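## Task

Find the yellow sponge whose shelf-edge label (the number just beneath it) reads 377 and place it on the desk. If no such sponge exists in this storeroom, move the one labelled 773 to the desk instead. All other yellow sponges stay on their shelves. The robot must not tip over or finish leaning, and the sponge must rest on the desk on its own, not held there by the robot.

## Robot and tools

Robot: a Hello Robot Stretch 4 with one arm. It has an omni-wheel base, a lift that slides up a mast, an arm that telescopes straight out, a wrist with yaw, pitch and roll joints, and a two-finger gripper. It stands about 1.6 m tall, and the base rim reaches at most 0.23 m from the base origin. There are four cameras: head_camera, head_left_camera, head_right_camera (fisheye) and wrist_camera. Loose objects may occasionally get a brief external push.

Frames: the base frame sits on the floor under the base centre, with x forward, y left and z up. hand_pose (a point between the open fingertips) is reported in this frame, and the printed value may be slightly wrong. The odometry frame is the base frame as it was when the scene began. base_odometry counts wheel rotation only, so wheel slip shows up as travel. Heading runs from -3.142 to 3.142, positive to the left.

execute_actions: argument "actions" is a list holding one action or none. An empty list just returns the state and images. An action may contain "base", "joints" or both, plus optional "pace" and "contact_limits". Alternatively it may contain only {"end_of_arm": "enable_torque"}, which re-enables any wrist or gripper motor that shut itself off. All motions in one action start together. The optional "cameras" argument lists which cameras to return images from: null, omitted or ["all"] means all, and [] means none.

"base" takes exactly one key, and each is a relative offset from where the base last reported itself, not a pose:
- translate_m: drive straight in metres, -2 to 2, forward positive.
- strafe_m: slide sideways in metres, -2 to 2, left positive.
- rotate_rad: turn in place in radians, -3.2 to 3.2, counter-clockwise (left) positive.

"joints" is a single object keyed by joint name. Each value is an absolute target, not an offset:
- lift_m: 0 to 1.2 m.
- arm_m: 0 to 0.55 m of extension.
- wrist_yaw_rad: -1.134 to 4.276. 0 points forward, positive turns left, 3.14 is folded back. Above 3.4 the arm may interfere.
- wrist_pitch_rad: -1.117 to 4.259. 0 is level, 1.57 points down.
- wrist_roll_rad: -1.117 to 4.259. At 0 the fingers are level, and positive turns clockwise when viewed from behind.
- gripper_m: -0.038 to 0.141, the fingertip gap in metres. Negative values press the fingers together.
A joint you leave out may keep pushing toward its previous target. A target outside its range is clipped to the limit and reported. Any other bad value or unknown key causes the whole call to be rejected, and nothing moves. To unfold at the start, send lift_m 0.4 together with wrist_yaw_rad 0.

"pace" is "slow", "default", "fast" or "max". The base reaches up to 0.1, 0.3, 0.4 or 0.6 m/s and 1, 2, 3 or 4 rad/s respectively. With the lift above 0.2 these limits shrink, down to 0.3 m/s and 1 rad/s at full height. "contact_limits" only accepts arm_m, with a value from 0 (gentlest) to 0.75. It defaults to 0.5 and sets how much push stops the arm.

Results: base_status and joint_status report how each motion ended.
- "done" means it reached its tolerance; for the base it only means the wheels turned as commanded.
- "off_target" means it stopped short and may still be pushing.
- "contact_stop_at_<key>" means something blocked it. That part drops its target and may go slack: a slack lift can sag under load, and slack wheels can roll.
- "limit_stop_at_tilt" means the lean passed 6 degrees; lift, arm and wheels go slack and ignore commands until the lean eases.
- "limit_stop_at_own_body" means a self-collision was blocked. It is likely when pitch is below -0.2 while roll is below -0.4 or above 4.
- "torque_fault" means a wrist or gripper motor overloaded and went limp. Send enable_torque to recover.
on_its_own describes anything the call did not command; "held at" gives a joint's held target. If a stop is reported, later calls in that same reply are skipped.

Other result fields:
- lidar_m: 12 distances, one per 30-degree sector, starting straight ahead and going counter-clockwise (4th left, 7th behind, 10th right). "-" means nothing seen, or something closer than 0.25 m. It can miss glass, thin legs and things behind the robot.
- wrist_depth_mm: a 7x7 grid of median depths (100–2000 mm).
- turned_by_wheels vs turned_by_imu: a gap larger than about 0.1 rad suggests a collision or slip.
- base_tilt: degrees.
- motor_effort: percent of maximum, with the peak shown in brackets. A clear change in gripper effort at commanded gripper_m ≥ 0 indicates a firm grip; neither the gripper reading nor "done" proves you are holding something.

Gripping: command a gap smaller than the object. Tighter values squeeze harder and pull the object toward the wrist. If the fingertips catch on a surface, raise the lift.

Other tools:
- wait: argument "seconds", 0 to 10. Returns state and images without commanding anything.
- zoom_image: arguments "camera" and "region" [x0, y0, x1, y1] in pixels, with the region at most 504×504. Works on the latest full image and is useful for reading lot labels.
- finished_scene: argument "scene" (1 or 2). Ends the scene permanently and reports success. Make sure the item is resting freely on the desk first.

Camera calibration (intrinsics and base-to-camera transforms) is provided for each camera and may be off by small amounts.

Avoid: dropping, slamming or hard pushes; wrist torque faults; turning or driving with more than 1 kg held while arm_m is above 0.2, especially at fast paces; and strong steady pushes with the gripper high, which can tip the robot. Do not disturb the other items on the shelves.

Each tool is called after "Call:" by a JSON object that holds its "fn" and its "kwargs".

## Session

Call:
{"fn": "execute_actions", "kwargs": {"actions": []}}

Scene clock: 0.00 s.
base_odometry: x=+0.000 y=+0.000 heading=+0.000 (m, m, rad; odometry frame)
turned_by_wheels: +0.000 (rad since the last result)
turned_by_imu: +0.000 (rad since the last result)
base_tilt: forward=-0.1 right=+0.4 (deg)
lidar_m: 1.84 1.10 0.73 0.65 0.67 0.85 2.37 1.31 0.85 0.77 0.81 2.01
base_status: not commanded
joint_positions: lift_m=+0.260 arm_m=-0.001 wrist_yaw_rad=+3.077 wrist_pitch_rad=+0.018 wrist_roll_rad=-0.018 gripper_m=+0.057
joint_status: not commanded
motor_effort: lift_m=+19 arm_m=+0 wrist_yaw_rad=+0 wrist_pitch_rad=-5 wrist_roll_rad=+3 gripper_m=-4 wheel_0=+1 wheel_1=-1 wheel_2=+1 (%)
hand_pose: x=-0.1123 y=+0.1059 z=+0.4326 quat_wxyz=(+0.032, -0.010, -0.009, +0.999) (m; base frame)
wrist_depth_mm: - 143 - - 1464 917 699 / - 142 - - 1430 931 707 / 105 138 229 - 1464 946 707 / 118 142 - - 1464 931 707 / - - - - 1464 931 707 / 1618 1618 195 1708 196 917 707 / 1078 1008 1078 126 1098 842 691
pictures: head_camera, head_left_camera, head_right_camera, wrist_camera
Images, in order (width x height): head_camera 420x560, head_left_camera 420x672, head_right_camera 420x672, wrist_camera 616x392.

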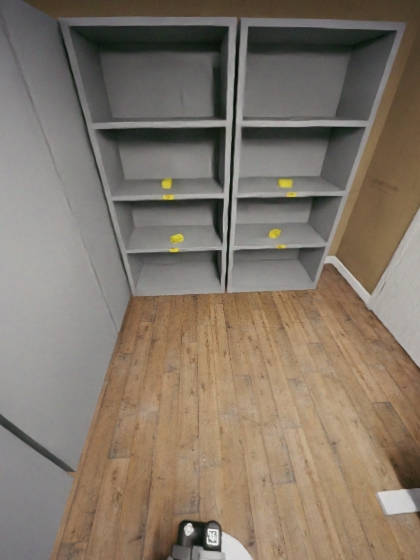

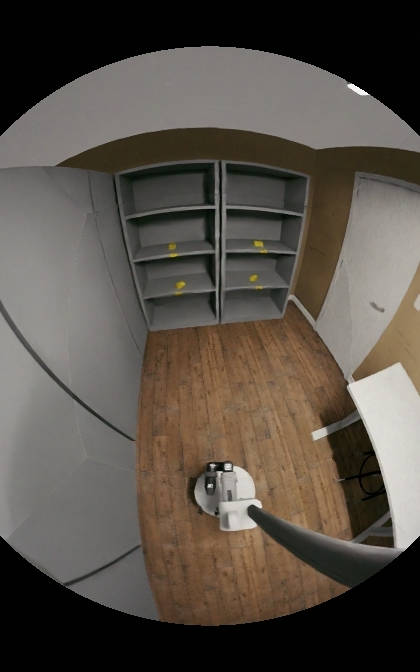

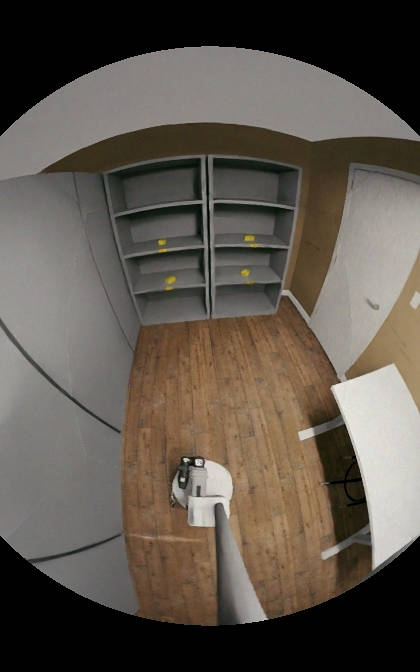

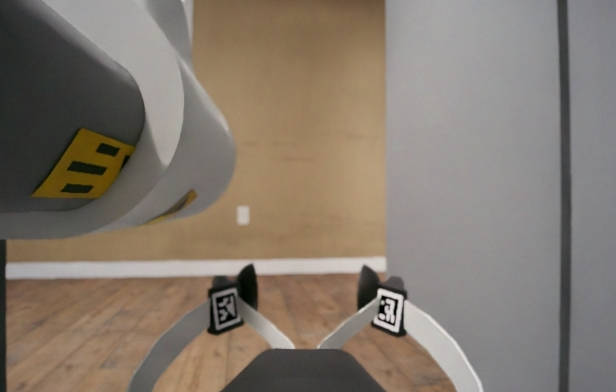

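Call:
{"fn": "execute_actions", "kwargs": {"actions": [{"base":{"translate_m":0.7},"joints":{"lift_m":0.6,"wrist_yaw_rad":0,"gripper_m":0.12}}], "cameras": ["head_camera","wrist_camera"]}}

Call:
{"fn": "zoom_image", "kwargs": {"camera": "head_camera", "region": [60, 180, 400, 400]}}

Scene clock: 5.00 s.
base_odometry: x=+0.700 y=+0.000 heading=+0.000 (m, m, rad; odometry frame)
turned_by_wheels: +0.000 (rad since the last result)
turned_by_imu: -0.001 (rad since the last result)
base_tilt: forward=-0.1 right=+0.5 (deg)
lidar_m: 1.13 1.14 0.78 0.75 0.77 0.97 2.17 1.19 0.76 0.86 1.52 1.26
base_status: done
joint_positions: lift_m=+0.600 arm_m=-0.001 wrist_yaw_rad=+0.000 wrist_pitch_rad=+0.018 wrist_roll_rad=-0.018 gripper_m=+0.120
joint_status: all done
motor_effort: lift_m=+24(28) arm_m=+0(0) wrist_yaw_rad=-1(6) wrist_pitch_rad=-5(5) wrist_roll_rad=+4(3) gripper_m=-2(2) wheel_0=+2(8) wheel_1=+2(8) wheel_2=+0(10) (%)
hand_pose: x=+0.4583 y=-0.0874 z=+0.7725 quat_wxyz=(+1.000, -0.009, +0.009, +0.000) (m; base frame)
wrist_depth_mm: 1182 1205 1229 1160 1205 1229 1098 / 1255 1336 1397 1366 1430 1464 1138 / 1160 1255 1205 946 1397 1366 1138 / 1281 1308 1366 1366 1430 1430 1160 / 1281 1308 1308 1336 1397 1464 1138 / 960 904 220 991 216 1008 1098 / 1281 1281 1308 122 1430 1430 1160
pictures: head_camera, wrist_camera
camera_calibration (this result's frames):
wrist_camera: T_world_to_cam=[[0.00391655, -0.999933, 0.0108769, -0.102421], [0.00541973, -0.0108556, -0.999926, 0.83157], [0.999978, 0.00397521, 0.00537685, -0.236925], [0, 0, 0, 1]] pos_world=[0.232814, -0.0924452, 0.833896]
Images, in order (width x height): head_camera 420x560, wrist_camera 616x392.

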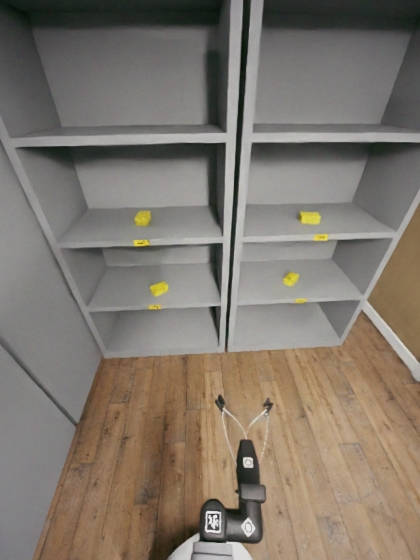

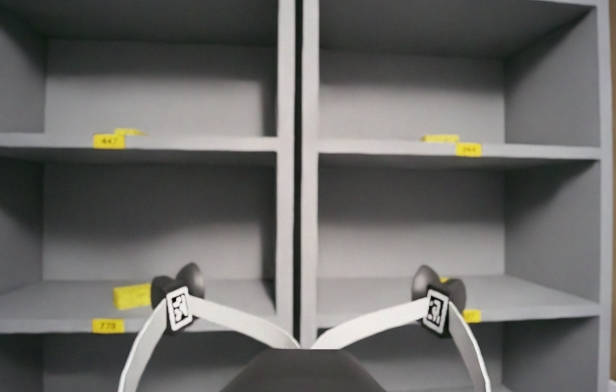

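Region (60, 180, 400, 400) of head_camera's 420x560 image, scaled by 1.482, with more detail than that image has; it fills the top 326 rows of this view, and the rest is white.

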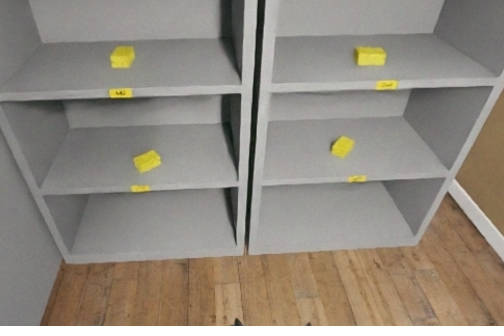

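Call:
{"fn": "execute_actions", "kwargs": {"actions": [{"joints":{"lift_m":0.5}}], "cameras": ["wrist_camera"]}}

Call:
{"fn": "zoom_image", "kwargs": {"camera": "wrist_camera", "region": [60, 60, 310, 320]}}

Call:
{"fn": "zoom_image", "kwargs": {"camera": "wrist_camera", "region": [310, 60, 560, 320]}}

Scene clock: 7.67 s.
base_odometry: x=+0.700 y=+0.000 heading=+0.000 (m, m, rad; odometry frame)
turned_by_wheels: +0.000 (rad since the last result)
turned_by_imu: +0.000 (rad since the last result)
base_tilt: forward=+0.0 right=+0.4 (deg)
lidar_m: 1.14 1.16 0.76 0.72 0.75 0.95 2.17 1.18 0.78 0.86 1.52 1.26
base_status: not commanded
joint_positions: lift_m=+0.500 arm_m=-0.001 wrist_yaw_rad=+0.000 wrist_pitch_rad=+0.018 wrist_roll_rad=-0.018 gripper_m=+0.120
joint_status: all done
motor_effort: lift_m=+14(26) arm_m=+0(0) wrist_yaw_rad=+0(1) wrist_pitch_rad=-5(5) wrist_roll_rad=+2(1) gripper_m=+0(0) wheel_0=+2(2) wheel_1=+2(2) wheel_2=+0(0) (%)
hand_pose: x=+0.4583 y=-0.0874 z=+0.6734 quat_wxyz=(+1.000, -0.009, +0.009, +0.000) (m; base frame)
wrist_depth_mm: 1281 1308 1308 1281 1430 1397 1138 / 1160 1336 1366 1229 1397 1464 1160 / 1182 1336 1308 1160 1308 1336 1098 / 1281 1308 1336 1366 1397 1464 1160 / 1182 1308 1336 1138 1397 1366 1118 / 1281 1281 220 1138 217 1397 1138 / 1281 1281 1336 122 1397 1366 1160
pictures: wrist_camera
camera_calibration (this result's frames):
wrist_camera: T_world_to_cam=[[0.00391653, -0.999933, 0.0108769, -0.101343], [0.00541962, -0.0108556, -0.999926, 0.732455], [0.999978, 0.00397519, 0.00537674, -0.236392], [0, 0, 0, 1]] pos_world=[0.232814, -0.0924451, 0.734774]
Images, in order (width x height): wrist_camera 616x392.

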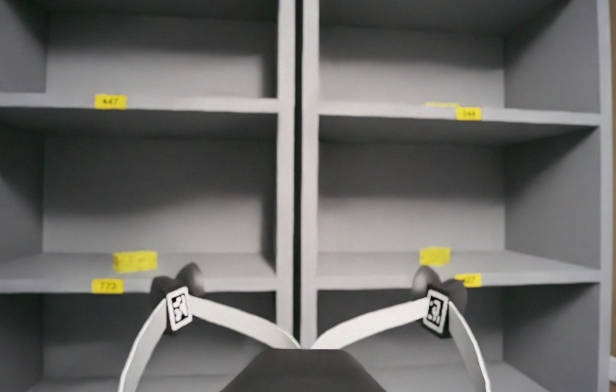

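Region (60, 60, 310, 320) of wrist_camera's 616x392 image, scaled by 1.938; it fills the left 485 columns of this view, and the rest is white.

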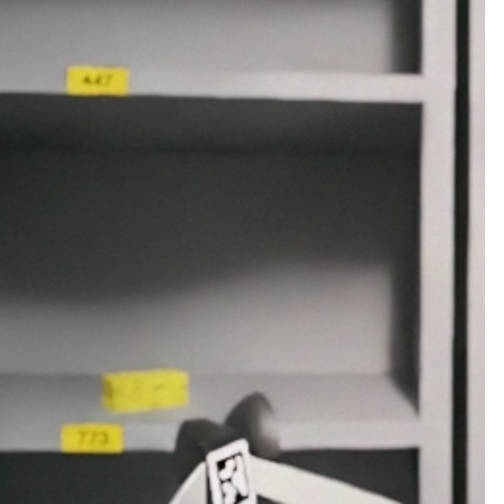

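Region (310, 60, 560, 320) of wrist_camera's 616x392 image, scaled by 1.938; it fills the left 485 columns of this view, and the rest is white.

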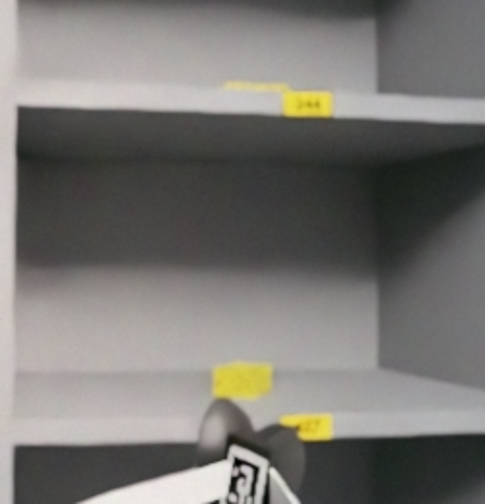

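Call:
{"fn": "execute_actions", "kwargs": {"actions": [{"base":{"strafe_m":-0.36},"joints":{"lift_m":0.4}}], "cameras": ["wrist_camera"]}}

Call:
{"fn": "zoom_image", "kwargs": {"camera": "wrist_camera", "region": [200, 150, 450, 300]}}

Scene clock: 13.33 s.
base_odometry: x=+0.700 y=-0.360 heading=+0.000 (m, m, rad; odometry frame)
turned_by_wheels: +0.000 (rad since the last result)
turned_by_imu: +0.000 (rad since the last result)
base_tilt: forward=-0.1 right=+0.5 (deg)
lidar_m: 1.17 1.20 1.19 1.10 1.12 1.44 3.04 0.62 0.46 0.74 1.11 1.31
base_status: done
joint_positions: lift_m=+0.400 arm_m=-0.001 wrist_yaw_rad=+0.000 wrist_pitch_rad=+0.018 wrist_roll_rad=-0.018 gripper_m=+0.120
joint_status: all done
motor_effort: lift_m=+14(17) arm_m=+0(0) wrist_yaw_rad=+0(1) wrist_pitch_rad=-5(6) wrist_roll_rad=+1(3) gripper_m=-1(0) wheel_0=+1(10) wheel_1=-2(12) wheel_2=+0(5) (%)
hand_pose: x=+0.4583 y=-0.0874 z=+0.5734 quat_wxyz=(+1.000, -0.009, +0.009, +0.000) (m; base frame)
wrist_depth_mm: 1308 1366 1430 1430 1499 1205 1255 / 1008 960 1138 1118 1138 1229 1255 / 1308 1336 1366 1430 1464 1205 1255 / 1308 1308 1366 1430 1464 1229 1281 / 1336 976 1205 1430 1308 1229 1255 / 1281 1336 220 1430 217 1078 1281 / 1205 991 1182 123 1229 1182 1255
pictures: wrist_camera
camera_calibration (this result's frames):
wrist_camera: T_world_to_cam=[[0.00379792, -0.999934, 0.0108769, -0.100235], [0.0054185, -0.0108562, -0.999926, 0.632464], [0.999978, 0.00385658, 0.00537691, -0.235855], [0, 0, 0, 1]] pos_world=[0.232803, -0.0924526, 0.634776]
Images, in order (width x height): wrist_camera 616x392.

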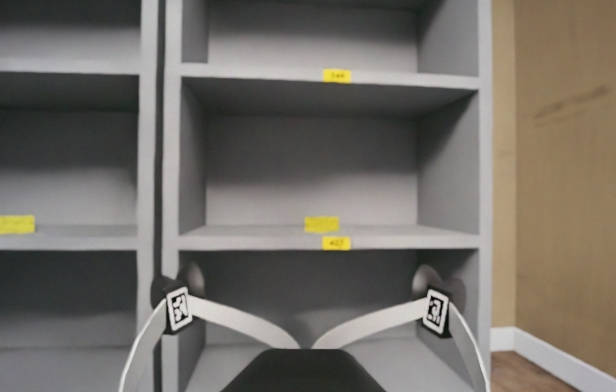

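Region (200, 150, 450, 300) of wrist_camera's 616x392 image, scaled by 2.016; it fills the top 302 rows of this view, and the rest is white.

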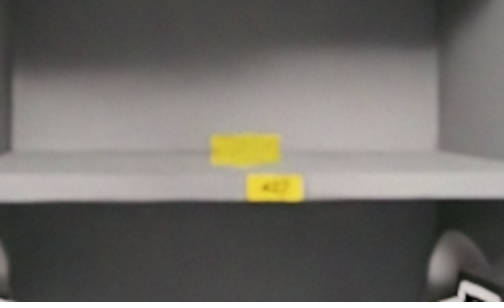

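Call:
{"fn": "execute_actions", "kwargs": {"actions": [{"base":{"strafe_m":0.4}}], "cameras": []}}

Call:
{"fn": "execute_actions", "kwargs": {"actions": [{"base":{"rotate_rad":3.14}}], "cameras": ["head_camera","head_left_camera"]}}

Scene clock: 17.80 s.
base_odometry: x=+0.700 y=+0.040 heading=+0.000 (m, m, rad; odometry frame)
turned_by_wheels: +0.000 (rad since the last result)
turned_by_imu: +0.002 (rad since the last result)
base_tilt: forward=+0.0 right=+0.5 (deg)
lidar_m: 1.12 1.15 0.76 0.67 0.71 0.94 2.03 1.27 0.81 0.86 1.51 1.25
base_status: done
joint_positions: lift_m=+0.400 arm_m=-0.001 wrist_yaw_rad=+0.000 wrist_pitch_rad=+0.018 wrist_roll_rad=-0.018 gripper_m=+0.120
joint_status: not commanded
motor_effort: lift_m=+14(14) arm_m=+0(0) wrist_yaw_rad=+1(1) wrist_pitch_rad=-5(5) wrist_roll_rad=+1(2) gripper_m=+0(0) wheel_0=+0(10) wheel_1=+1(12) wheel_2=+0(1) (%)
hand_pose: x=+0.4583 y=-0.0874 z=+0.5734 quat_wxyz=(+1.000, -0.009, +0.009, +0.000) (m; base frame)
wrist_depth_mm: 1229 1336 1366 960 1430 1430 1205 / 1008 1025 1025 931 1118 1078 1118 / 1255 1336 1336 1366 1430 1430 1205 / 1255 1281 1336 1397 1397 1464 1229 / 1138 1281 1336 1160 1366 1430 1160 / 1281 1281 220 1138 217 1430 1182 / 1160 1118 1205 122 1205 1118 1160
pictures: none
No camera images: the call's "cameras" was empty. Leave "cameras" out to get every camera's image.

Scene clock: 20.67 s.
base_odometry: x=+0.700 y=+0.040 heading=+3.140 (m, m, rad; odometry frame)
turned_by_wheels: +3.140 (rad since the last result)
turned_by_imu: +3.154 (rad since the last result)
base_tilt: forward=-0.1 right=+0.5 (deg)
lidar_m: 1.97 1.24 0.82 0.88 1.51 1.24 1.15 1.15 0.77 0.71 0.72 0.92
base_status: done
joint_positions: lift_m=+0.400 arm_m=-0.001 wrist_yaw_rad=+0.000 wrist_pitch_rad=+0.018 wrist_roll_rad=-0.018 gripper_m=+0.120
joint_status: not commanded
motor_effort: lift_m=+15(15) arm_m=+0(0) wrist_yaw_rad=+0(0) wrist_pitch_rad=-6(5) wrist_roll_rad=+2(1) gripper_m=-1(1) wheel_0=-1(8) wheel_1=-3(9) wheel_2=+0(7) (%)
hand_pose: x=+0.4584 y=-0.0874 z=+0.5733 quat_wxyz=(+1.000, -0.009, +0.009, +0.000) (m; base frame)
wrist_depth_mm: - - - - 1708 1042 750 / - - - - 1756 1025 759 / - - - - 1708 1008 750 / - - - - 1756 1042 759 / - - - - 1756 1042 759 / - 1808 220 - 216 904 750 / 1336 1281 1366 122 1366 960 741
pictures: head_camera, head_left_camera
Images, in order (width x height): head_camera 420x560, head_left_camera 420x672.

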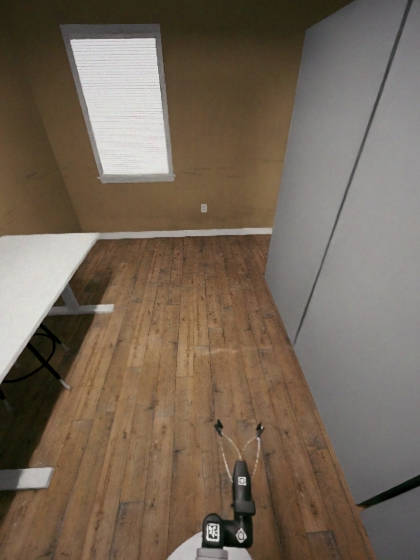

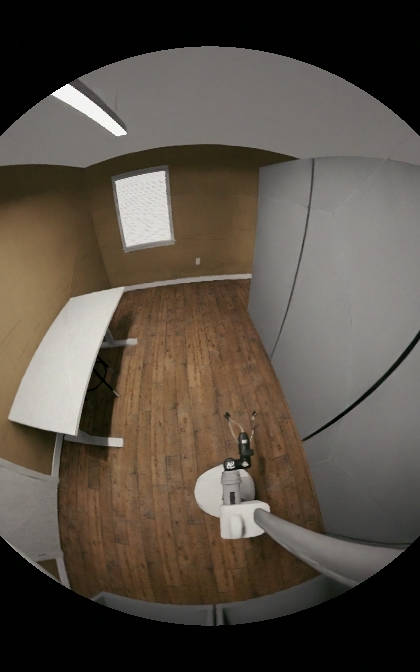

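Call:
{"fn": "execute_actions", "kwargs": {"actions": [{"base":{"translate_m":2.0},"pace":"fast"}], "cameras": []}}

Call:
{"fn": "execute_actions", "kwargs": {"actions": [{"base":{"translate_m":0.45},"pace":"fast"}], "cameras": []}}

Call:
{"fn": "execute_actions", "kwargs": {"actions": [{"base":{"rotate_rad":-1.57}}], "cameras": ["head_camera","head_right_camera"]}}

Scene clock: 29.33 s.
base_odometry: x=-1.300 y=+0.043 heading=+3.140 (m, m, rad; odometry frame)
turned_by_wheels: +0.000 (rad since the last result)
turned_by_imu: -0.002 (rad since the last result)
base_tilt: forward=+0.0 right=+0.5 (deg)
lidar_m: 1.11 1.13 1.41 1.10 1.00 1.30 3.23 0.80 0.51 0.46 0.48 1.20
base_status: done
joint_positions: lift_m=+0.400 arm_m=-0.001 wrist_yaw_rad=+0.000 wrist_pitch_rad=+0.018 wrist_roll_rad=-0.018 gripper_m=+0.120
joint_status: not commanded
motor_effort: lift_m=+14(15) arm_m=+0(1) wrist_yaw_rad=-1(0) wrist_pitch_rad=-5(5) wrist_roll_rad=+2(1) gripper_m=+1(2) wheel_0=+1(10) wheel_1=+3(10) wheel_2=+1(12) (%)
hand_pose: x=+0.4584 y=-0.0874 z=+0.5733 quat_wxyz=(+1.000, -0.009, +0.009, +0.000) (m; base frame)
wrist_depth_mm: 842 878 891 931 946 976 1008 / 854 866 891 917 946 960 1008 / 842 878 891 904 946 976 976 / 842 866 891 917 931 960 991 / 842 866 891 917 917 960 1008 / 842 842 220 904 216 960 991 / 842 866 878 122 931 991 991
pictures: none
No camera images: the call's "cameras" was empty. Leave "cameras" out to get every camera's image.

Scene clock: 31.73 s.
base_odometry: x=-1.750 y=+0.043 heading=+3.141 (m, m, rad; odometry frame)
turned_by_wheels: +0.000 (rad since the last result)
turned_by_imu: +0.000 (rad since the last result)
base_tilt: forward=+0.0 right=+0.3 (deg)
lidar_m: 0.66 0.67 0.81 1.83 1.20 1.39 3.90 0.70 0.56 0.86 1.12 0.72
base_status: done
joint_positions: lift_m=+0.400 arm_m=-0.001 wrist_yaw_rad=+0.000 wrist_pitch_rad=+0.018 wrist_roll_rad=-0.018 gripper_m=+0.120
joint_status: not commanded
motor_effort: lift_m=+15(14) arm_m=+0(1) wrist_yaw_rad=+0(0) wrist_pitch_rad=-5(6) wrist_roll_rad=+0(3) gripper_m=+0(1) wheel_0=+3(9) wheel_1=+1(9) wheel_2=+3(12) (%)
hand_pose: x=+0.4583 y=-0.0874 z=+0.5733 quat_wxyz=(+1.000, -0.009, +0.009, +0.000) (m; base frame)
wrist_depth_mm: 436 452 459 473 488 500 517 / 439 445 459 473 484 500 512 / 439 449 462 473 488 500 521 / 436 445 462 473 488 500 517 / 430 445 459 473 484 496 512 / 433 439 220 469 216 496 512 / 433 442 455 122 484 500 512
pictures: none
No camera images: the call's "cameras" was empty. Leave "cameras" out to get every camera's image.

Scene clock: 33.80 s.
base_odometry: x=-1.750 y=+0.043 heading=+1.572 (m, m, rad; odometry frame)
turned_by_wheels: -1.569 (rad since the last result)
turned_by_imu: -1.576 (rad since the last result)
base_tilt: forward=-0.1 right=+0.5 (deg)
lidar_m: 0.94 1.11 0.74 0.64 0.66 0.83 1.81 1.21 1.35 3.05 0.67 0.54
base_status: done
joint_positions: lift_m=+0.400 arm_m=-0.001 wrist_yaw_rad=+0.000 wrist_pitch_rad=+0.018 wrist_roll_rad=-0.018 gripper_m=+0.120
joint_status: not commanded
motor_effort: lift_m=+15(15) arm_m=+0(0) wrist_yaw_rad=+1(1) wrist_pitch_rad=-6(4) wrist_roll_rad=+1(1) gripper_m=-1(1) wheel_0=+4(8) wheel_1=+2(10) wheel_2=+3(4) (%)
hand_pose: x=+0.4583 y=-0.0874 z=+0.5733 quat_wxyz=(+1.000, -0.009, +0.009, +0.000) (m; base frame)
wrist_depth_mm: 1308 1537 1661 1661 621 366 277 / 1308 1576 1661 1618 621 368 277 / 1308 1576 1618 1708 615 368 277 / 1336 1537 1618 1661 621 368 278 / 1336 1537 1618 1661 609 366 277 / 1336 1618 221 1661 217 327 274 / 1255 1255 1366 122 559 342 276
pictures: head_camera, head_right_camera
Images, in order (width x height): head_camera 420x560, head_right_camera 420x672.

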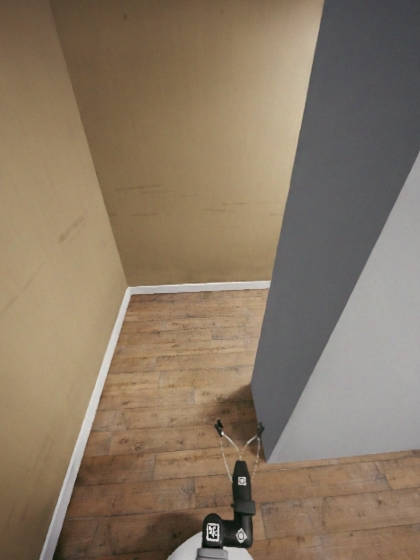

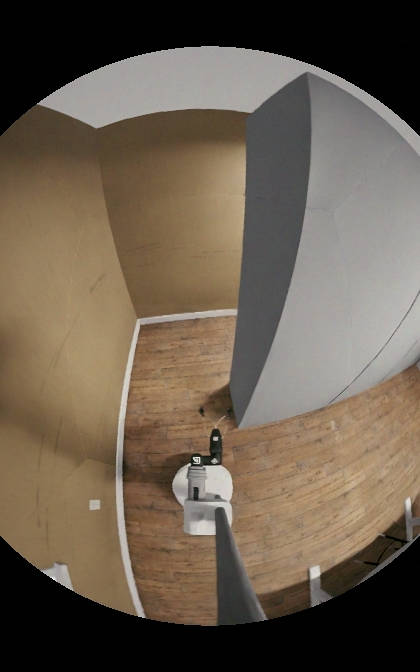

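Call:
{"fn": "execute_actions", "kwargs": {"actions": [{"base":{"strafe_m":0.25}}], "cameras": []}}

Call:
{"fn": "execute_actions", "kwargs": {"actions": [{"base":{"translate_m":1.3}}], "cameras": []}}

Call:
{"fn": "execute_actions", "kwargs": {"actions": [{"base":{"rotate_rad":-1.57}}], "cameras": ["head_camera","head_right_camera"]}}

Scene clock: 37.73 s.
base_odometry: x=-2.000 y=+0.043 heading=+1.572 (m, m, rad; odometry frame)
turned_by_wheels: +0.000 (rad since the last result)
turned_by_imu: +0.001 (rad since the last result)
base_tilt: forward=-0.1 right=+0.4 (deg)
lidar_m: 1.87 0.69 0.43 0.41 0.41 0.55 1.13 1.41 1.40 2.81 0.67 0.73
base_status: done
joint_positions: lift_m=+0.400 arm_m=-0.001 wrist_yaw_rad=+0.000 wrist_pitch_rad=+0.018 wrist_roll_rad=-0.018 gripper_m=+0.120
joint_status: not commanded
motor_effort: lift_m=+15(15) arm_m=-1(0) wrist_yaw_rad=+0(0) wrist_pitch_rad=-5(5) wrist_roll_rad=+2(2) gripper_m=-2(1) wheel_0=-2(10) wheel_1=+2(12) wheel_2=+0(3) (%)
hand_pose: x=+0.4583 y=-0.0874 z=+0.5733 quat_wxyz=(+1.000, -0.009, +0.009, +0.000) (m; base frame)
wrist_depth_mm: 904 1430 1576 1618 1661 1618 580 / 917 1464 1618 1661 1661 1708 574 / 931 1464 1618 1661 1708 1708 574 / 917 1499 1576 1661 1661 1756 580 / 917 1499 1618 1661 1661 1708 580 / 917 1229 220 1618 216 691 574 / 917 1182 1397 123 1366 1205 574
pictures: none
No camera images: the call's "cameras" was empty. Leave "cameras" out to get every camera's image.

Scene clock: 43.53 s.
base_odometry: x=-2.002 y=+1.343 heading=+1.572 (m, m, rad; odometry frame)
turned_by_wheels: +0.000 (rad since the last result)
turned_by_imu: -0.003 (rad since the last result)
base_tilt: forward=+0.0 right=+0.5 (deg)
lidar_m: 0.56 0.56 0.65 0.55 0.59 0.74 1.66 0.69 0.58 1.14 0.93 0.60
base_status: done
joint_positions: lift_m=+0.400 arm_m=-0.001 wrist_yaw_rad=+0.000 wrist_pitch_rad=+0.018 wrist_roll_rad=-0.018 gripper_m=+0.120
joint_status: not commanded
motor_effort: lift_m=+15(15) arm_m=+0(0) wrist_yaw_rad=+0(0) wrist_pitch_rad=-5(4) wrist_roll_rad=+2(1) gripper_m=+0(0) wheel_0=+2(7) wheel_1=+3(9) wheel_2=-1(10) (%)
hand_pose: x=+0.4583 y=-0.0874 z=+0.5733 quat_wxyz=(+1.000, -0.009, +0.009, +0.000) (m; base frame)
wrist_depth_mm: 349 359 368 379 392 402 413 / 347 355 366 377 389 402 413 / 349 355 366 375 387 402 413 / 349 355 368 377 389 402 410 / 347 355 368 379 389 399 410 / 347 353 220 373 216 399 410 / 345 351 364 123 387 399 410
pictures: none
No camera images: the call's "cameras" was empty. Leave "cameras" out to get every camera's image.

Scene clock: 45.60 s.
base_odometry: x=-2.002 y=+1.343 heading=+0.003 (m, m, rad; odometry frame)
turned_by_wheels: -1.569 (rad since the last result)
turned_by_imu: -1.576 (rad since the last result)
base_tilt: forward=-0.1 right=+0.3 (deg)
lidar_m: 1.16 0.94 0.62 0.55 0.58 0.62 0.56 0.56 0.73 1.58 0.71 0.58
base_status: done
joint_positions: lift_m=+0.400 arm_m=-0.001 wrist_yaw_rad=+0.000 wrist_pitch_rad=+0.018 wrist_roll_rad=-0.018 gripper_m=+0.120
joint_status: not commanded
motor_effort: lift_m=+15(15) arm_m=-1(1) wrist_yaw_rad=+0(0) wrist_pitch_rad=-4(4) wrist_roll_rad=+4(1) gripper_m=-1(0) wheel_0=+3(7) wheel_1=+3(12) wheel_2=+3(13) (%)
hand_pose: x=+0.4584 y=-0.0874 z=+0.5732 quat_wxyz=(+1.000, -0.009, +0.009, +0.000) (m; base frame)
wrist_depth_mm: 1138 1921 - - 1098 676 683 / 1138 1808 - - 1098 991 891 / 1182 1863 - - 1118 1138 904 / 1160 1863 - - 1138 1118 917 / 1160 1863 - - 1078 715 676 / 1160 1576 220 - 216 504 387 / 1138 1255 1366 123 1118 1098 904
pictures: head_camera, head_right_camera
Images, in order (width x height): head_camera 420x560, head_right_camera 420x672.

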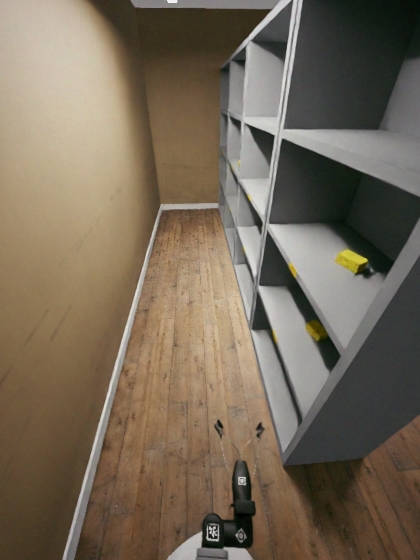

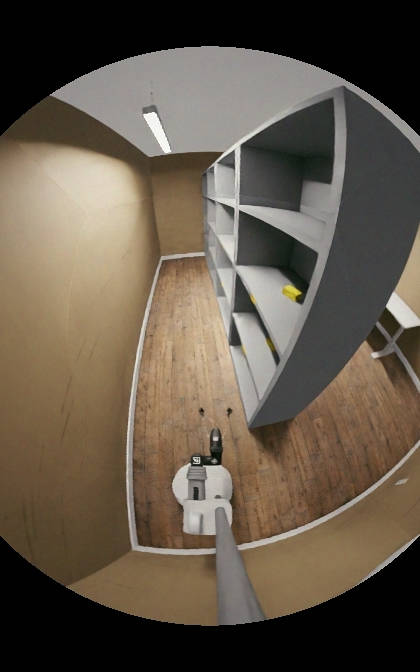

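Call:
{"fn": "execute_actions", "kwargs": {"actions": [{"base":{"rotate_rad":0.1},"joints":{"wrist_yaw_rad":-1.1,"lift_m":0.55}}], "cameras": []}}

Call:
{"fn": "execute_actions", "kwargs": {"actions": [{"base":{"strafe_m":0.2}}], "cameras": []}}

Call:
{"fn": "execute_actions", "kwargs": {"actions": [{"base":{"translate_m":0.6}}], "cameras": ["head_camera","wrist_camera"]}}

Scene clock: 49.73 s.
base_odometry: x=-2.001 y=+1.343 heading=+0.102 (m, m, rad; odometry frame)
turned_by_wheels: +0.099 (rad since the last result)
turned_by_imu: +0.100 (rad since the last result)
base_tilt: forward=+0.0 right=+0.4 (deg)
lidar_m: 1.56 0.85 0.61 0.55 0.59 0.58 0.55 0.57 0.80 2.12 0.63 0.58
base_status: done
joint_positions: lift_m=+0.550 arm_m=-0.001 wrist_yaw_rad=-1.100 wrist_pitch_rad=+0.019 wrist_roll_rad=-0.018 gripper_m=+0.120
joint_status: all done
motor_effort: lift_m=+25(23) arm_m=+0(1) wrist_yaw_rad=-1(7) wrist_pitch_rad=-5(5) wrist_roll_rad=+2(2) gripper_m=+1(1) wheel_0=-2(5) wheel_1=-4(9) wheel_2=-2(5) (%)
hand_pose: x=+0.2229 y=-0.2967 z=+0.7224 quat_wxyz=(+0.853, -0.003, +0.013, -0.522) (m; base frame)
wrist_depth_mm: 1078 1118 473 691 - - - / 603 559 477 707 - - - / 1025 1060 480 715 - - - / 1078 1118 477 699 - - - / 1078 1098 480 707 - - - / 788 741 220 707 216 - - / 569 508 455 122 1661 1618 1808
pictures: none
No camera images: the call's "cameras" was empty. Leave "cameras" out to get every camera's image.

Scene clock: 51.67 s.
base_odometry: x=-2.022 y=+1.542 heading=+0.102 (m, m, rad; odometry frame)
turned_by_wheels: +0.000 (rad since the last result)
turned_by_imu: +0.001 (rad since the last result)
base_tilt: forward=+0.1 right=+0.4 (deg)
lidar_m: 1.62 0.53 0.37 0.36 0.36 0.56 0.54 0.57 0.81 2.13 0.73 0.84
base_status: done
joint_positions: lift_m=+0.550 arm_m=-0.001 wrist_yaw_rad=-1.100 wrist_pitch_rad=+0.019 wrist_roll_rad=-0.018 gripper_m=+0.120
joint_status: not commanded
motor_effort: lift_m=+25(25) arm_m=-1(0) wrist_yaw_rad=+0(2) wrist_pitch_rad=-6(5) wrist_roll_rad=+1(2) gripper_m=-1(0) wheel_0=-2(10) wheel_1=+1(12) wheel_2=+0(1) (%)
hand_pose: x=+0.2229 y=-0.2967 z=+0.7224 quat_wxyz=(+0.853, -0.003, +0.013, -0.522) (m; base frame)
wrist_depth_mm: 1060 1229 1182 691 - - - / 1078 1308 1182 691 - - - / 1042 1078 1078 699 - - - / 1078 1308 1182 699 - - - / 1078 1308 1205 699 - - - / 1008 831 220 707 216 - - / 1078 1229 1160 122 1756 1618 1756
pictures: none
No camera images: the call's "cameras" was empty. Leave "cameras" out to get every camera's image.

Scene clock: 55.17 s.
base_odometry: x=-1.425 y=+1.603 heading=+0.102 (m, m, rad; odometry frame)
turned_by_wheels: +0.000 (rad since the last result)
turned_by_imu: -0.001 (rad since the last result)
base_tilt: forward=+0.0 right=+0.4 (deg)
lidar_m: 1.66 0.59 0.40 0.36 0.39 0.55 1.14 1.22 1.67 0.55 0.61 0.82
base_status: done
joint_positions: lift_m=+0.550 arm_m=-0.001 wrist_yaw_rad=-1.100 wrist_pitch_rad=+0.019 wrist_roll_rad=-0.018 gripper_m=+0.120
joint_status: not commanded
motor_effort: lift_m=+25(25) arm_m=+0(1) wrist_yaw_rad=+0(1) wrist_pitch_rad=-6(6) wrist_roll_rad=+1(2) gripper_m=-1(1) wheel_0=+2(7) wheel_1=+3(9) wheel_2=-1(12) (%)
hand_pose: x=+0.2229 y=-0.2967 z=+0.7225 quat_wxyz=(+0.853, -0.003, +0.013, -0.523) (m; base frame)
wrist_depth_mm: 1308 741 878 1078 960 854 436 / 1366 732 683 615 544 544 525 / 1078 741 842 1008 917 842 798 / 1397 750 866 1042 946 854 798 / 1308 732 878 1042 946 866 788 / 991 732 220 854 217 768 768 / 1397 732 723 122 554 517 564
pictures: head_camera, wrist_camera
camera_calibration (this result's frames):
wrist_camera: T_world_to_cam=[[-0.889388, -0.457023, 0.0108766, 0.0499061], [-0.00723669, -0.00971418, -0.999927, 0.783712], [0.457096, -0.889402, 0.00533234, -0.144406], [0, 0, 0, 1]] pos_world=[0.116065, -0.0980138, 0.783881]
Images, in order (width x height): head_camera 420x560, wrist_camera 616x392.

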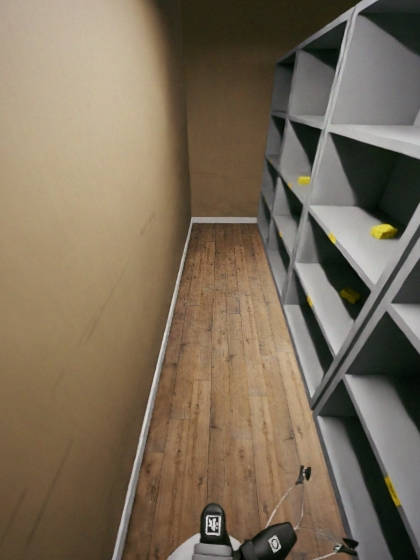

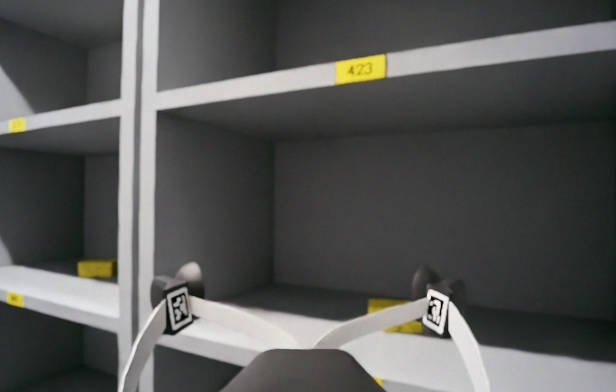

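Need a mid height view; scan using two lifts.

Call:
{"fn": "execute_actions", "kwargs": {"actions": [{"joints":{"lift_m":0.35}}], "cameras": ["wrist_camera"]}}

Call:
{"fn": "execute_actions", "kwargs": {"actions": [{"base":{"translate_m":0.85}}], "cameras": ["wrist_camera"]}}

Call:
{"fn": "execute_actions", "kwargs": {"actions": [{"joints":{"lift_m":0.65}}], "cameras": ["wrist_camera","head_camera"]}}

Scene clock: 58.83 s.
base_odometry: x=-1.425 y=+1.603 heading=+0.102 (m, m, rad; odometry frame)
turned_by_wheels: +0.000 (rad since the last result)
turned_by_imu: +0.000 (rad since the last result)
base_tilt: forward=+0.1 right=+0.4 (deg)
lidar_m: 1.69 0.54 0.40 0.35 0.36 0.55 1.17 1.21 1.67 0.56 0.61 0.81
base_status: not commanded
joint_positions: lift_m=+0.350 arm_m=-0.001 wrist_yaw_rad=-1.100 wrist_pitch_rad=+0.019 wrist_roll_rad=-0.018 gripper_m=+0.120
joint_status: all done
motor_effort: lift_m=+14(21) arm_m=+0(1) wrist_yaw_rad=+0(0) wrist_pitch_rad=-4(5) wrist_roll_rad=+0(1) gripper_m=-1(2) wheel_0=+2(2) wheel_1=+3(3) wheel_2=-1(1) (%)
hand_pose: x=+0.2229 y=-0.2967 z=+0.5233 quat_wxyz=(+0.853, -0.003, +0.013, -0.523) (m; base frame)
wrist_depth_mm: 1098 741 788 788 778 778 768 / 1160 741 878 1060 946 866 788 / 1397 750 878 1078 976 854 798 / 1336 750 891 1042 931 854 788 / 1336 741 768 640 640 473 480 / 1336 732 220 1060 216 831 788 / 1098 741 842 123 931 842 798
pictures: wrist_camera
camera_calibration (this result's frames):
wrist_camera: T_world_to_cam=[[-0.889388, -0.457023, 0.0108767, 0.0520719], [-0.00723675, -0.00971414, -0.999927, 0.584606], [0.457096, -0.889402, 0.00533228, -0.143345], [0, 0, 0, 1]] pos_world=[0.116065, -0.0980138, 0.584761]
Images, in order (width x height): wrist_camera 616x392.

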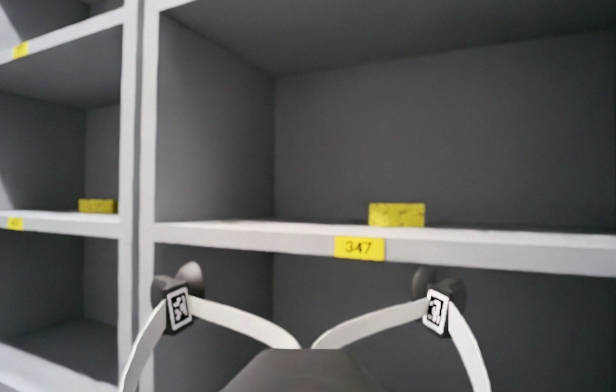

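Scene clock: 63.13 s.
base_odometry: x=-0.580 y=+1.690 heading=+0.102 (m, m, rad; odometry frame)
turned_by_wheels: +0.000 (rad since the last result)
turned_by_imu: -0.002 (rad since the last result)
base_tilt: forward=-0.1 right=+0.3 (deg)
lidar_m: 1.76 0.59 0.42 0.38 0.37 0.58 1.53 0.84 0.58 0.55 0.59 0.77
base_status: done
joint_positions: lift_m=+0.350 arm_m=-0.001 wrist_yaw_rad=-1.100 wrist_pitch_rad=+0.019 wrist_roll_rad=-0.018 gripper_m=+0.120
joint_status: not commanded
motor_effort: lift_m=+14(14) arm_m=-1(0) wrist_yaw_rad=-1(1) wrist_pitch_rad=-6(6) wrist_roll_rad=+1(2) gripper_m=-1(3) wheel_0=+3(7) wheel_1=+2(7) wheel_2=-2(16) (%)
hand_pose: x=+0.2229 y=-0.2967 z=+0.5233 quat_wxyz=(+0.853, -0.003, +0.013, -0.523) (m; base frame)
wrist_depth_mm: 917 778 788 788 778 778 723 / 1160 778 976 1025 931 842 788 / 1464 768 1008 1042 946 842 778 / 1366 759 976 1008 917 831 788 / 1430 759 891 627 512 473 418 / 1430 750 220 1042 217 831 778 / 1098 768 976 123 917 820 778
pictures: wrist_camera
camera_calibration (this result's frames):
wrist_camera: T_world_to_cam=[[-0.889391, -0.457017, 0.0108767, 0.0520727], [-0.0072368, -0.00971412, -0.999927, 0.584577], [0.45709, -0.889405, 0.0053323, -0.143343], [0, 0, 0, 1]] pos_world=[0.116064, -0.0980135, 0.584732]
Images, in order (width x height): wrist_camera 616x392.

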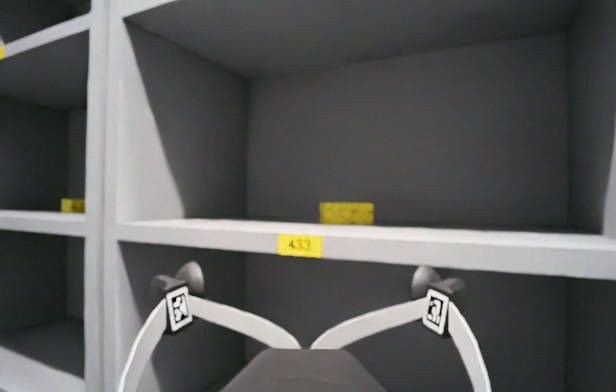

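Scene clock: 65.40 s.
base_odometry: x=-0.580 y=+1.690 heading=+0.102 (m, m, rad; odometry frame)
turned_by_wheels: +0.000 (rad since the last result)
turned_by_imu: +0.000 (rad since the last result)
base_tilt: forward=+0.0 right=+0.5 (deg)
lidar_m: 1.76 0.60 0.41 0.36 0.41 0.56 1.55 0.84 0.60 0.55 0.59 0.81
base_status: not commanded
joint_positions: lift_m=+0.650 arm_m=-0.001 wrist_yaw_rad=-1.100 wrist_pitch_rad=+0.019 wrist_roll_rad=-0.018 gripper_m=+0.120
joint_status: all done
motor_effort: lift_m=+25(26) arm_m=-1(1) wrist_yaw_rad=-1(0) wrist_pitch_rad=-6(5) wrist_roll_rad=+4(2) gripper_m=+2(1) wheel_0=+2(3) wheel_1=+2(2) wheel_2=-2(2) (%)
hand_pose: x=+0.2229 y=-0.2967 z=+0.8224 quat_wxyz=(+0.853, -0.003, +0.013, -0.523) (m; base frame)
wrist_depth_mm: 1138 778 991 1025 931 842 788 / 1430 778 1008 1042 946 854 778 / 1366 750 750 574 549 462 430 / 1464 778 1008 1025 931 842 778 / 1430 768 1025 1042 917 842 768 / 1118 741 220 1025 217 820 768 / 866 732 759 122 778 715 715
pictures: head_camera, wrist_camera
camera_calibration (this result's frames):
wrist_camera: T_world_to_cam=[[-0.889391, -0.457017, 0.0108767, 0.0488191], [-0.00723683, -0.00971422, -0.999927, 0.883687], [0.45709, -0.889405, 0.00533239, -0.144939], [0, 0, 0, 1]] pos_world=[0.116064, -0.0980135, 0.883864]
Images, in order (width x height): head_camera 420x560, wrist_camera 616x392.

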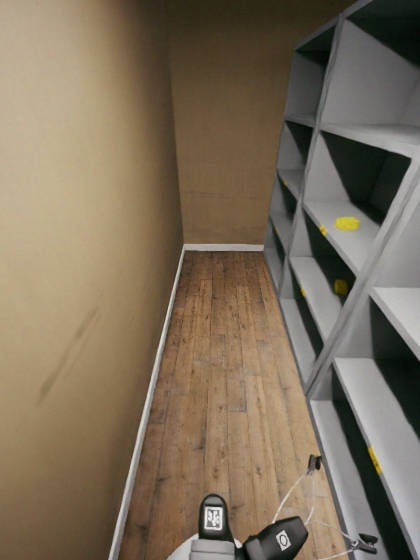

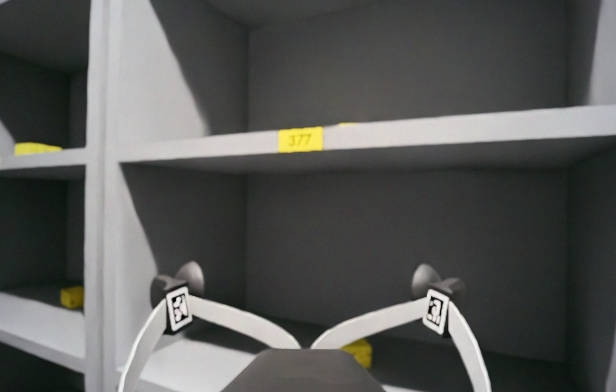

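Call:
{"fn": "execute_actions", "kwargs": {"actions": [{"base":{"translate_m":0.44},"joints":{"lift_m":0.83}}], "cameras": []}}

Call:
{"fn": "execute_actions", "kwargs": {"actions": [{"base":{"rotate_rad":-1.57},"joints":{"wrist_yaw_rad":0,"gripper_m":0.14}}], "cameras": ["wrist_camera","head_camera"]}}

Scene clock: 70.03 s.
base_odometry: x=-0.142 y=+1.735 heading=+0.103 (m, m, rad; odometry frame)
turned_by_wheels: +0.000 (rad since the last result)
turned_by_imu: +0.000 (rad since the last result)
base_tilt: forward=+0.1 right=+0.5 (deg)
lidar_m: 1.74 0.62 0.43 0.39 0.43 0.59 1.60 0.83 0.56 0.53 0.60 0.79
base_status: done
joint_positions: lift_m=+0.830 arm_m=-0.001 wrist_yaw_rad=-1.100 wrist_pitch_rad=+0.019 wrist_roll_rad=-0.018 gripper_m=+0.120
joint_status: all done
motor_effort: lift_m=+25(25) arm_m=-1(1) wrist_yaw_rad=+0(0) wrist_pitch_rad=-6(4) wrist_roll_rad=+1(2) gripper_m=+1(0) wheel_0=+4(7) wheel_1=+3(8) wheel_2=-1(16) (%)
hand_pose: x=+0.2229 y=-0.2967 z=+1.0024 quat_wxyz=(+0.853, -0.003, +0.013, -0.523) (m; base frame)
wrist_depth_mm: 960 788 741 569 732 732 741 / 1008 1098 1098 574 891 854 768 / 1060 1281 1160 564 917 831 768 / 1078 1255 1160 569 891 854 768 / 1008 854 640 559 521 525 530 / 1060 1229 220 564 216 798 759 / 1060 1060 1138 122 891 809 759
pictures: none
No camera images: the call's "cameras" was empty. Leave "cameras" out to get every camera's image.

Scene clock: 72.10 s.
base_odometry: x=-0.142 y=+1.735 heading=-1.466 (m, m, rad; odometry frame)
turned_by_wheels: -1.569 (rad since the last result)
turned_by_imu: -1.576 (rad since the last result)
base_tilt: forward=-0.1 right=+0.4 (deg)
lidar_m: 0.55 0.58 0.79 1.78 0.60 0.41 0.36 0.43 0.60 1.52 0.82 0.60
base_status: done
joint_positions: lift_m=+0.830 arm_m=-0.001 wrist_yaw_rad=+0.000 wrist_pitch_rad=+0.018 wrist_roll_rad=-0.018 gripper_m=+0.140
joint_status: all done
motor_effort: lift_m=+24(25) arm_m=+0(1) wrist_yaw_rad=+0(7) wrist_pitch_rad=-5(5) wrist_roll_rad=+2(2) gripper_m=-2(5) wheel_0=+4(8) wheel_1=+3(11) wheel_2=+2(6) (%)
hand_pose: x=+0.4583 y=-0.0875 z=+1.0025 quat_wxyz=(+1.000, -0.009, +0.009, +0.000) (m; base frame)
wrist_depth_mm: 621 732 732 750 732 691 549 / 621 798 798 798 809 778 549 / 634 798 798 798 798 778 549 / 640 798 798 798 798 768 544 / 473 488 496 504 508 512 500 / 574 351 349 353 353 210 492 / 627 788 798 125 809 715 544
pictures: head_camera, wrist_camera
camera_calibration (this result's frames):
wrist_camera: T_world_to_cam=[[0.00345284, -0.999935, 0.0108767, -0.104844], [0.00538873, -0.010858, -0.999927, 1.06158], [0.99998, 0.0035112, 0.00535089, -0.238167], [0, 0, 0, 1]] pos_world=[0.232804, -0.0924743, 1.06392]
Images, in order (width x height): head_camera 420x560, wrist_camera 616x392.

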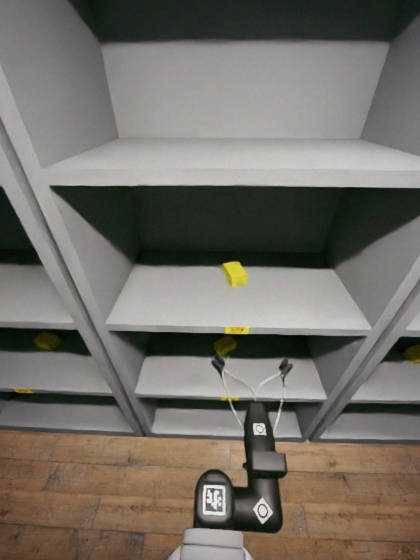

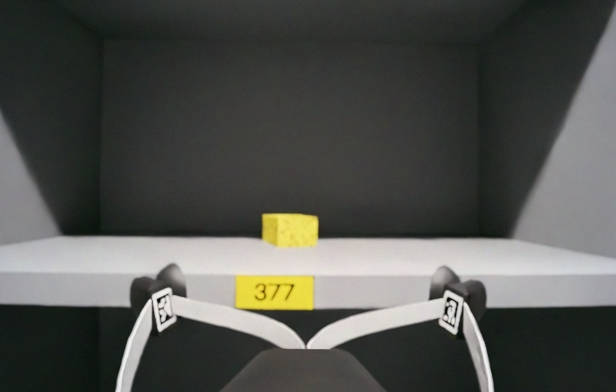

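Call:
{"fn": "execute_actions", "kwargs": {"actions": [{"base":{"strafe_m":0.025},"joints":{"lift_m":0.85}}], "cameras": []}}

Call:
{"fn": "execute_actions", "kwargs": {"actions": [{"joints":{"arm_m":0.32}}], "cameras": ["wrist_camera","head_camera"]}}

Scene clock: 74.97 s.
base_odometry: x=-0.117 y=+1.738 heading=-1.467 (m, m, rad; odometry frame)
turned_by_wheels: +0.000 (rad since the last result)
turned_by_imu: +0.000 (rad since the last result)
base_tilt: forward=+0.0 right=+0.6 (deg)
lidar_m: 0.54 0.59 0.82 1.75 0.63 0.42 0.38 0.42 0.57 1.53 0.85 0.59
base_status: done
joint_positions: lift_m=+0.850 arm_m=-0.001 wrist_yaw_rad=+0.000 wrist_pitch_rad=+0.018 wrist_roll_rad=-0.018 gripper_m=+0.140
joint_status: all done
motor_effort: lift_m=+25(26) arm_m=-1(0) wrist_yaw_rad=+1(1) wrist_pitch_rad=-5(5) wrist_roll_rad=+2(2) gripper_m=-1(0) wheel_0=-2(8) wheel_1=+1(9) wheel_2=+0(4) (%)
hand_pose: x=+0.4584 y=-0.0874 z=+1.0224 quat_wxyz=(+1.000, -0.009, +0.009, +0.000) (m; base frame)
wrist_depth_mm: 585 699 699 699 691 691 580 / 591 788 798 798 809 809 580 / 597 788 778 809 820 798 585 / 597 798 798 798 798 809 591 / 535 621 634 544 647 654 539 / 349 349 351 351 355 211 357 / 591 798 809 125 798 759 574
pictures: none
No camera images: the call's "cameras" was empty. Leave "cameras" out to get every camera's image.

Scene clock: 77.33 s.
base_odometry: x=-0.117 y=+1.738 heading=-1.466 (m, m, rad; odometry frame)
turned_by_wheels: +0.000 (rad since the last result)
turned_by_imu: +0.033 (rad since the last result)
base_tilt: forward=+0.0 right=+0.5 (deg)
lidar_m: 0.54 0.59 0.85 1.57 0.59 0.40 0.39 0.42 0.61 1.72 0.82 0.60
base_status: not commanded
joint_positions: lift_m=+0.851 arm_m=+0.319 wrist_yaw_rad=-0.001 wrist_pitch_rad=+0.005 wrist_roll_rad=-0.017 gripper_m=+0.140
joint_status: all done
on_its_own: wrist_pitch_rad is at rest, and its effort (+34) is outside its rest range (-23 to +23)
motor_effort: lift_m=+7(25) arm_m=+5(18) wrist_yaw_rad=+1(38) wrist_pitch_rad=+34(37) wrist_roll_rad=-1(1) gripper_m=+1(0) wheel_0=-1(2) wheel_1=+4(6) wheel_2=-2(12) (%)
hand_pose: x=+0.7785 y=-0.0876 z=+1.0278 quat_wxyz=(+1.000, -0.008, +0.002, +0.000) (m; base frame)
wrist_depth_mm: 504 500 496 500 496 492 492 / 496 500 496 496 496 488 492 / 496 496 496 492 492 484 488 / 492 484 484 488 492 484 488 / 488 492 488 484 484 477 480 / 366 301 310 274 234 211 387 / 243 229 241 126 232 229 253
pictures: head_camera, wrist_camera
camera_calibration (this result's frames):
wrist_camera: T_world_to_cam=[[0.0030613, -0.999945, 0.0100304, -0.10512], [0.0190342, -0.00997037, -0.999769, 1.07447], [0.999814, 0.00325151, 0.0190026, -0.572389], [0, 0, 0, 1]] pos_world=[0.552153, -0.0925402, 1.08616]
Images, in order (width x height): head_camera 420x560, wrist_camera 616x392.

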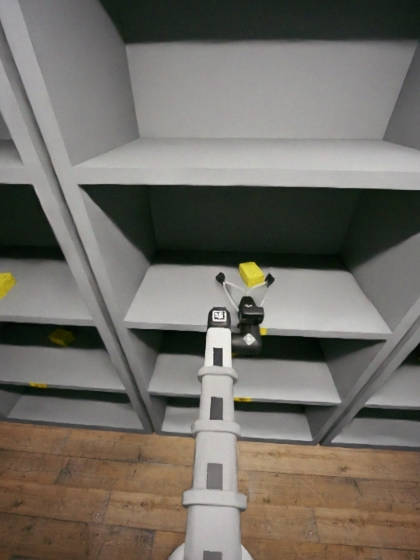

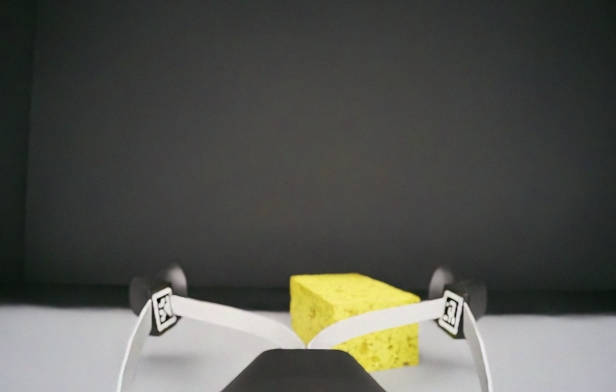

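The wrist rests on the shelf. Raise, pitch down a bit.

Call:
{"fn": "execute_actions", "kwargs": {"actions": [{"base":{"rotate_rad":-0.04},"joints":{"lift_m":0.91,"wrist_pitch_rad":0.2,"arm_m":0.35}}], "cameras": ["wrist_camera"]}}

Scene clock: 79.60 s.
base_odometry: x=-0.117 y=+1.738 heading=-1.507 (m, m, rad; odometry frame)
turned_by_wheels: -0.040 (rad since the last result)
turned_by_imu: -0.013 (rad since the last result)
base_tilt: forward=+0.0 right=+0.5 (deg)
lidar_m: 0.57 0.59 0.83 1.63 0.58 0.40 0.40 0.41 0.60 1.64 0.83 0.54
base_status: done
joint_positions: lift_m=+0.910 arm_m=+0.349 wrist_yaw_rad=+0.000 wrist_pitch_rad=+0.202 wrist_roll_rad=-0.018 gripper_m=+0.140
joint_status: all done
motor_effort: lift_m=+25(28) arm_m=+4(11) wrist_yaw_rad=+1(27) wrist_pitch_rad=-4(77) wrist_roll_rad=+3(5) gripper_m=-1(1) wheel_0=+0(7) wheel_1=-3(16) wheel_2=+0(9) (%)
hand_pose: x=+0.8027 y=-0.0874 z=+1.0299 quat_wxyz=(+0.995, -0.009, +0.101, +0.001) (m; base frame)
wrist_depth_mm: 424 421 427 427 424 421 427 / 436 436 436 439 439 436 436 / 445 449 449 445 445 449 445 / 459 459 462 455 459 459 455 / 415 418 424 389 427 430 427 / 285 255 258 247 214 211 290 / 222 213 220 126 220 211 230
pictures: wrist_camera
camera_calibration (this result's frames):
wrist_camera: T_world_to_cam=[[0.00573557, -0.999929, 0.0104065, -0.107598], [-0.177247, -0.0112584, -0.984102, 1.21737], [0.98415, 0.00379987, -0.177299, -0.381856], [0, 0, 0, 1]] pos_world=[0.592196, -0.0924338, 1.13144]
Images, in order (width x height): wrist_camera 616x392.

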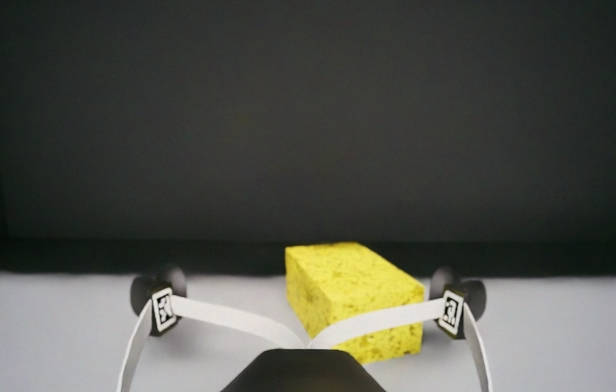

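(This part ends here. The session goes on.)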